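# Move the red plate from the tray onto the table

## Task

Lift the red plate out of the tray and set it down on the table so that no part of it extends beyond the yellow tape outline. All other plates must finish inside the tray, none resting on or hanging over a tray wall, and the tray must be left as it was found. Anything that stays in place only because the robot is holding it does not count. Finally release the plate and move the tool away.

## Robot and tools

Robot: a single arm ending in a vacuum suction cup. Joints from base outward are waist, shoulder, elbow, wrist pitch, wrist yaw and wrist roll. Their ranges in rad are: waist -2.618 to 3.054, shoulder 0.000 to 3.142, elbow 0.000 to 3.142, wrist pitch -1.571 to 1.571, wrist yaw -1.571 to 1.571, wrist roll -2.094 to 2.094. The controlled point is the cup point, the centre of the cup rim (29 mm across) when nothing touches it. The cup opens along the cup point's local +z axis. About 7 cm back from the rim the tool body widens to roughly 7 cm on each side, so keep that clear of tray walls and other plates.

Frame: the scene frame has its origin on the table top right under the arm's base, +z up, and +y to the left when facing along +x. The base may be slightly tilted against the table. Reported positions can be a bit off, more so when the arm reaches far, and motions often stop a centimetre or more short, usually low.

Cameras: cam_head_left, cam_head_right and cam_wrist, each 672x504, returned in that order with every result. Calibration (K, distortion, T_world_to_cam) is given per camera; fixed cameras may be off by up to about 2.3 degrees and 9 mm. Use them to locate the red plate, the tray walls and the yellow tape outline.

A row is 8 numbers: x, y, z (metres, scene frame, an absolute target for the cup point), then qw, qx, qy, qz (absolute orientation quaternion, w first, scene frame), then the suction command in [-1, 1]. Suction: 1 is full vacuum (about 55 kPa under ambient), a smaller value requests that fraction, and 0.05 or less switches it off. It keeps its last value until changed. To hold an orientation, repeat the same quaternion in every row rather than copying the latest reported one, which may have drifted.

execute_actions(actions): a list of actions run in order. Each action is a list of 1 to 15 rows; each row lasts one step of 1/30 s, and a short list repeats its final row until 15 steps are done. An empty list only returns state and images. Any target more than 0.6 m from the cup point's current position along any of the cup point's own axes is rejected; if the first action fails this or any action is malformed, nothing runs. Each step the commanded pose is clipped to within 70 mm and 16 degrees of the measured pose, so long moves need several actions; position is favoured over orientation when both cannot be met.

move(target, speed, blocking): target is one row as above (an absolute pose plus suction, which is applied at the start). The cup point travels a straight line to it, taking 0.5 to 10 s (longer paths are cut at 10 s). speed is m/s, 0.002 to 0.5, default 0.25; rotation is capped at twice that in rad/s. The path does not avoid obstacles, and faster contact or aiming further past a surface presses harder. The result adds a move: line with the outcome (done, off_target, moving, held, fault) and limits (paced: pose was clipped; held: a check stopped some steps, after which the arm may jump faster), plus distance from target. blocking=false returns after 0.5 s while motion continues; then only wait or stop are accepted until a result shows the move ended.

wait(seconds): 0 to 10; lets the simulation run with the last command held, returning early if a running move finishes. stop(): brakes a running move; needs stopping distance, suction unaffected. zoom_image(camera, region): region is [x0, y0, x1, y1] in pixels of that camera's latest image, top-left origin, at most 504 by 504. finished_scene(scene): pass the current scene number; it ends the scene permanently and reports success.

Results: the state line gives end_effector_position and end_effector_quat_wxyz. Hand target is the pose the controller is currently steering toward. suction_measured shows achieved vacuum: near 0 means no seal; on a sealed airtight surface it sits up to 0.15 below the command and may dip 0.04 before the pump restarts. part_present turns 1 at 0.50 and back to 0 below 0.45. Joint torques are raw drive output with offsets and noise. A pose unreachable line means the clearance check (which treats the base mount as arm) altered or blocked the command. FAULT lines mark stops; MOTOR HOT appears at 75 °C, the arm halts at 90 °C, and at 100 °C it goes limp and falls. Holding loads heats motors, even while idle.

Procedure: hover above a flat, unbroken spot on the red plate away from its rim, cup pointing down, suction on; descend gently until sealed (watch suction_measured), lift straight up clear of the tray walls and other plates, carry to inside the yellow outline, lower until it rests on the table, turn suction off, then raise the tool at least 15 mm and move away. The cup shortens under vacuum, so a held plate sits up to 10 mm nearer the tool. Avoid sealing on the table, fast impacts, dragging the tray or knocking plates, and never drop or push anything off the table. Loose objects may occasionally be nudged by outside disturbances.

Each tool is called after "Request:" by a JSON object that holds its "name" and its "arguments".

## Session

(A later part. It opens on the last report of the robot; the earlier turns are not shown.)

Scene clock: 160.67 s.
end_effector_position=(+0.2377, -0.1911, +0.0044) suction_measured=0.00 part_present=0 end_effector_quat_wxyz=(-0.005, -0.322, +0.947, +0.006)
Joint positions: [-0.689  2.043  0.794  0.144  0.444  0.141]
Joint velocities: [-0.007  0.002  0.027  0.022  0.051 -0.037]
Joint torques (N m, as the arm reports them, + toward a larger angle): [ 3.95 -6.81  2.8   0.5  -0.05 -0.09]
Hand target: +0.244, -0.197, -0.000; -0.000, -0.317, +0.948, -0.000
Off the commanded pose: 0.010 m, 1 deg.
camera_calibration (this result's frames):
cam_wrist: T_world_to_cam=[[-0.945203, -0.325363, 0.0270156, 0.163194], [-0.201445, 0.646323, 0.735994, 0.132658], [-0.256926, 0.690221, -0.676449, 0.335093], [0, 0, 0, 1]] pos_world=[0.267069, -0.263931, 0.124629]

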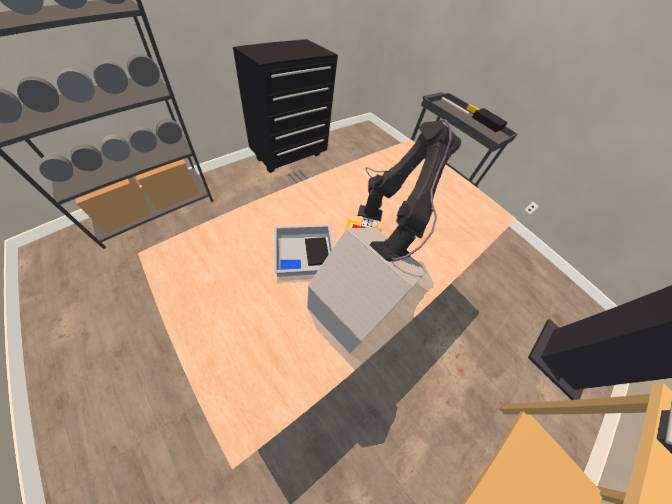

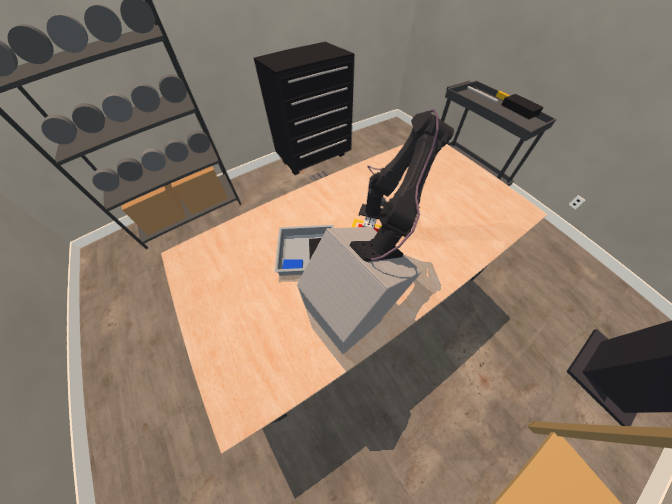

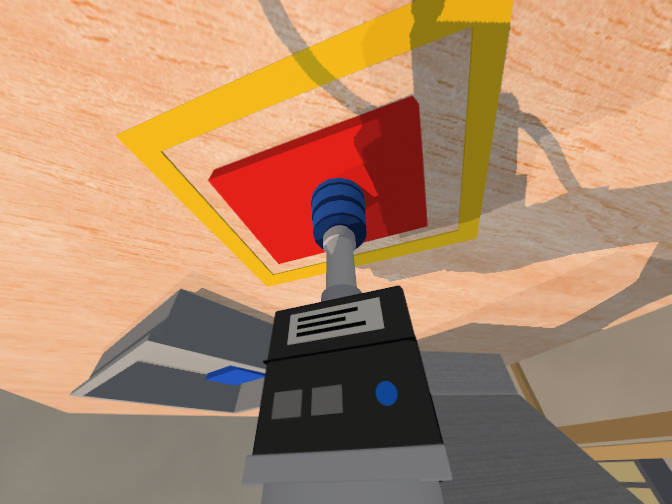

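Suction is off and the plate is resting. Now I'll retreat upward, clear of the plate.

Request:
{"name": "move", "arguments": {"target": [0.245, -0.205, 0.17, 0, 0.3173, -0.9483, 0, 0], "speed": 0.3}}

Scene clock: 163.20 s.
end_effector_position=(+0.2383, -0.1999, +0.1663) suction_measured=0.00 part_present=0 end_effector_quat_wxyz=(+0.003, -0.314, +0.949, +0.006)
Joint positions: [-0.44   1.471  0.811 -0.556  0.531  0.41 ]
Joint velocities: [ 0.007 -0.022  0.012 -0.022  0.007  0.11 ]
Joint torques (N m, as the arm reports them, + toward a larger angle): [ 5.22 -5.69  6.79  0.11  0.09  0.07]
Hand target: +0.244, -0.202, +0.170; +0.003, -0.316, +0.949, +0.002
Off the commanded pose: 0.009 m, 1 deg.
move: done
camera_calibration (this result's frames):
cam_wrist: T_world_to_cam=[[-0.950641, -0.310077, 0.011562, 0.163413], [-0.202025, 0.646794, 0.73542, 0.0196921], [-0.235515, 0.696785, -0.677513, 0.447257], [0, 0, 0, 1]] pos_world=[0.264661, -0.273708, 0.286651]

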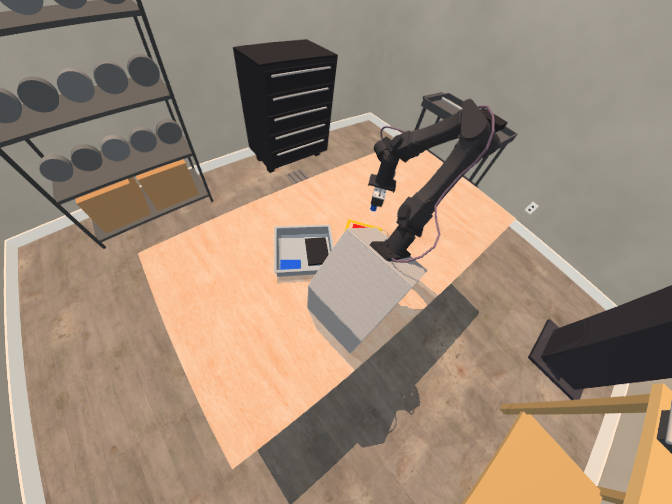

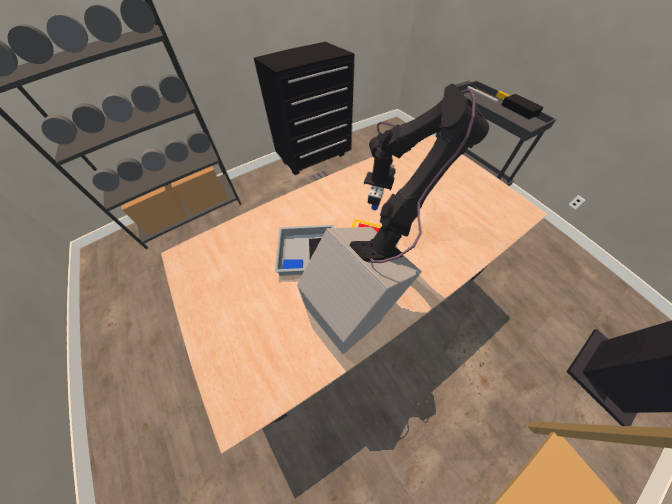

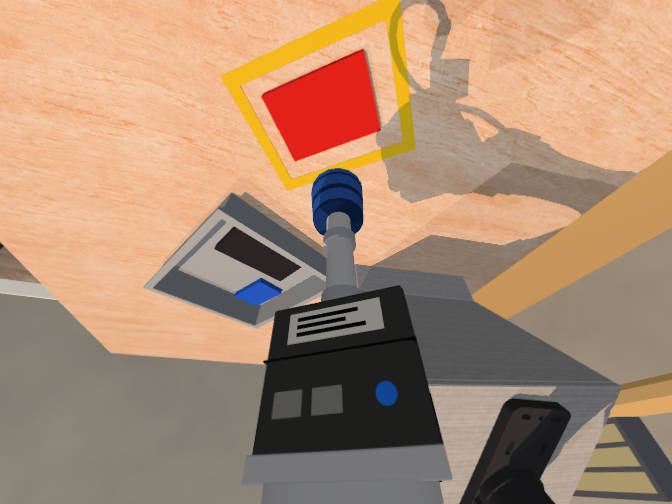

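The red plate is centred inside the tape. I'll check that the tray hasn't moved before I end the scene.

Request:
{"name": "zoom_image", "arguments": {"camera": "cam_head_left", "region": [270, 220, 340, 285]}}

Region (270, 220, 340, 285) of cam_head_left's 672x504 image, scaled by 7.200, with more detail than that image has; it fills the top 468 rows of this view, and the rest is white.

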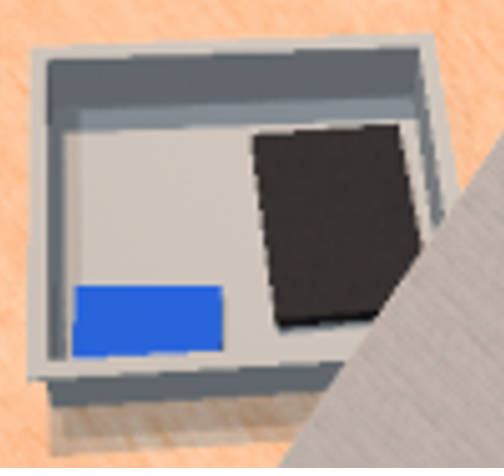

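Request:
{"name": "finished_scene", "arguments": {"scene": 1}}

The scene is finished: the task was done.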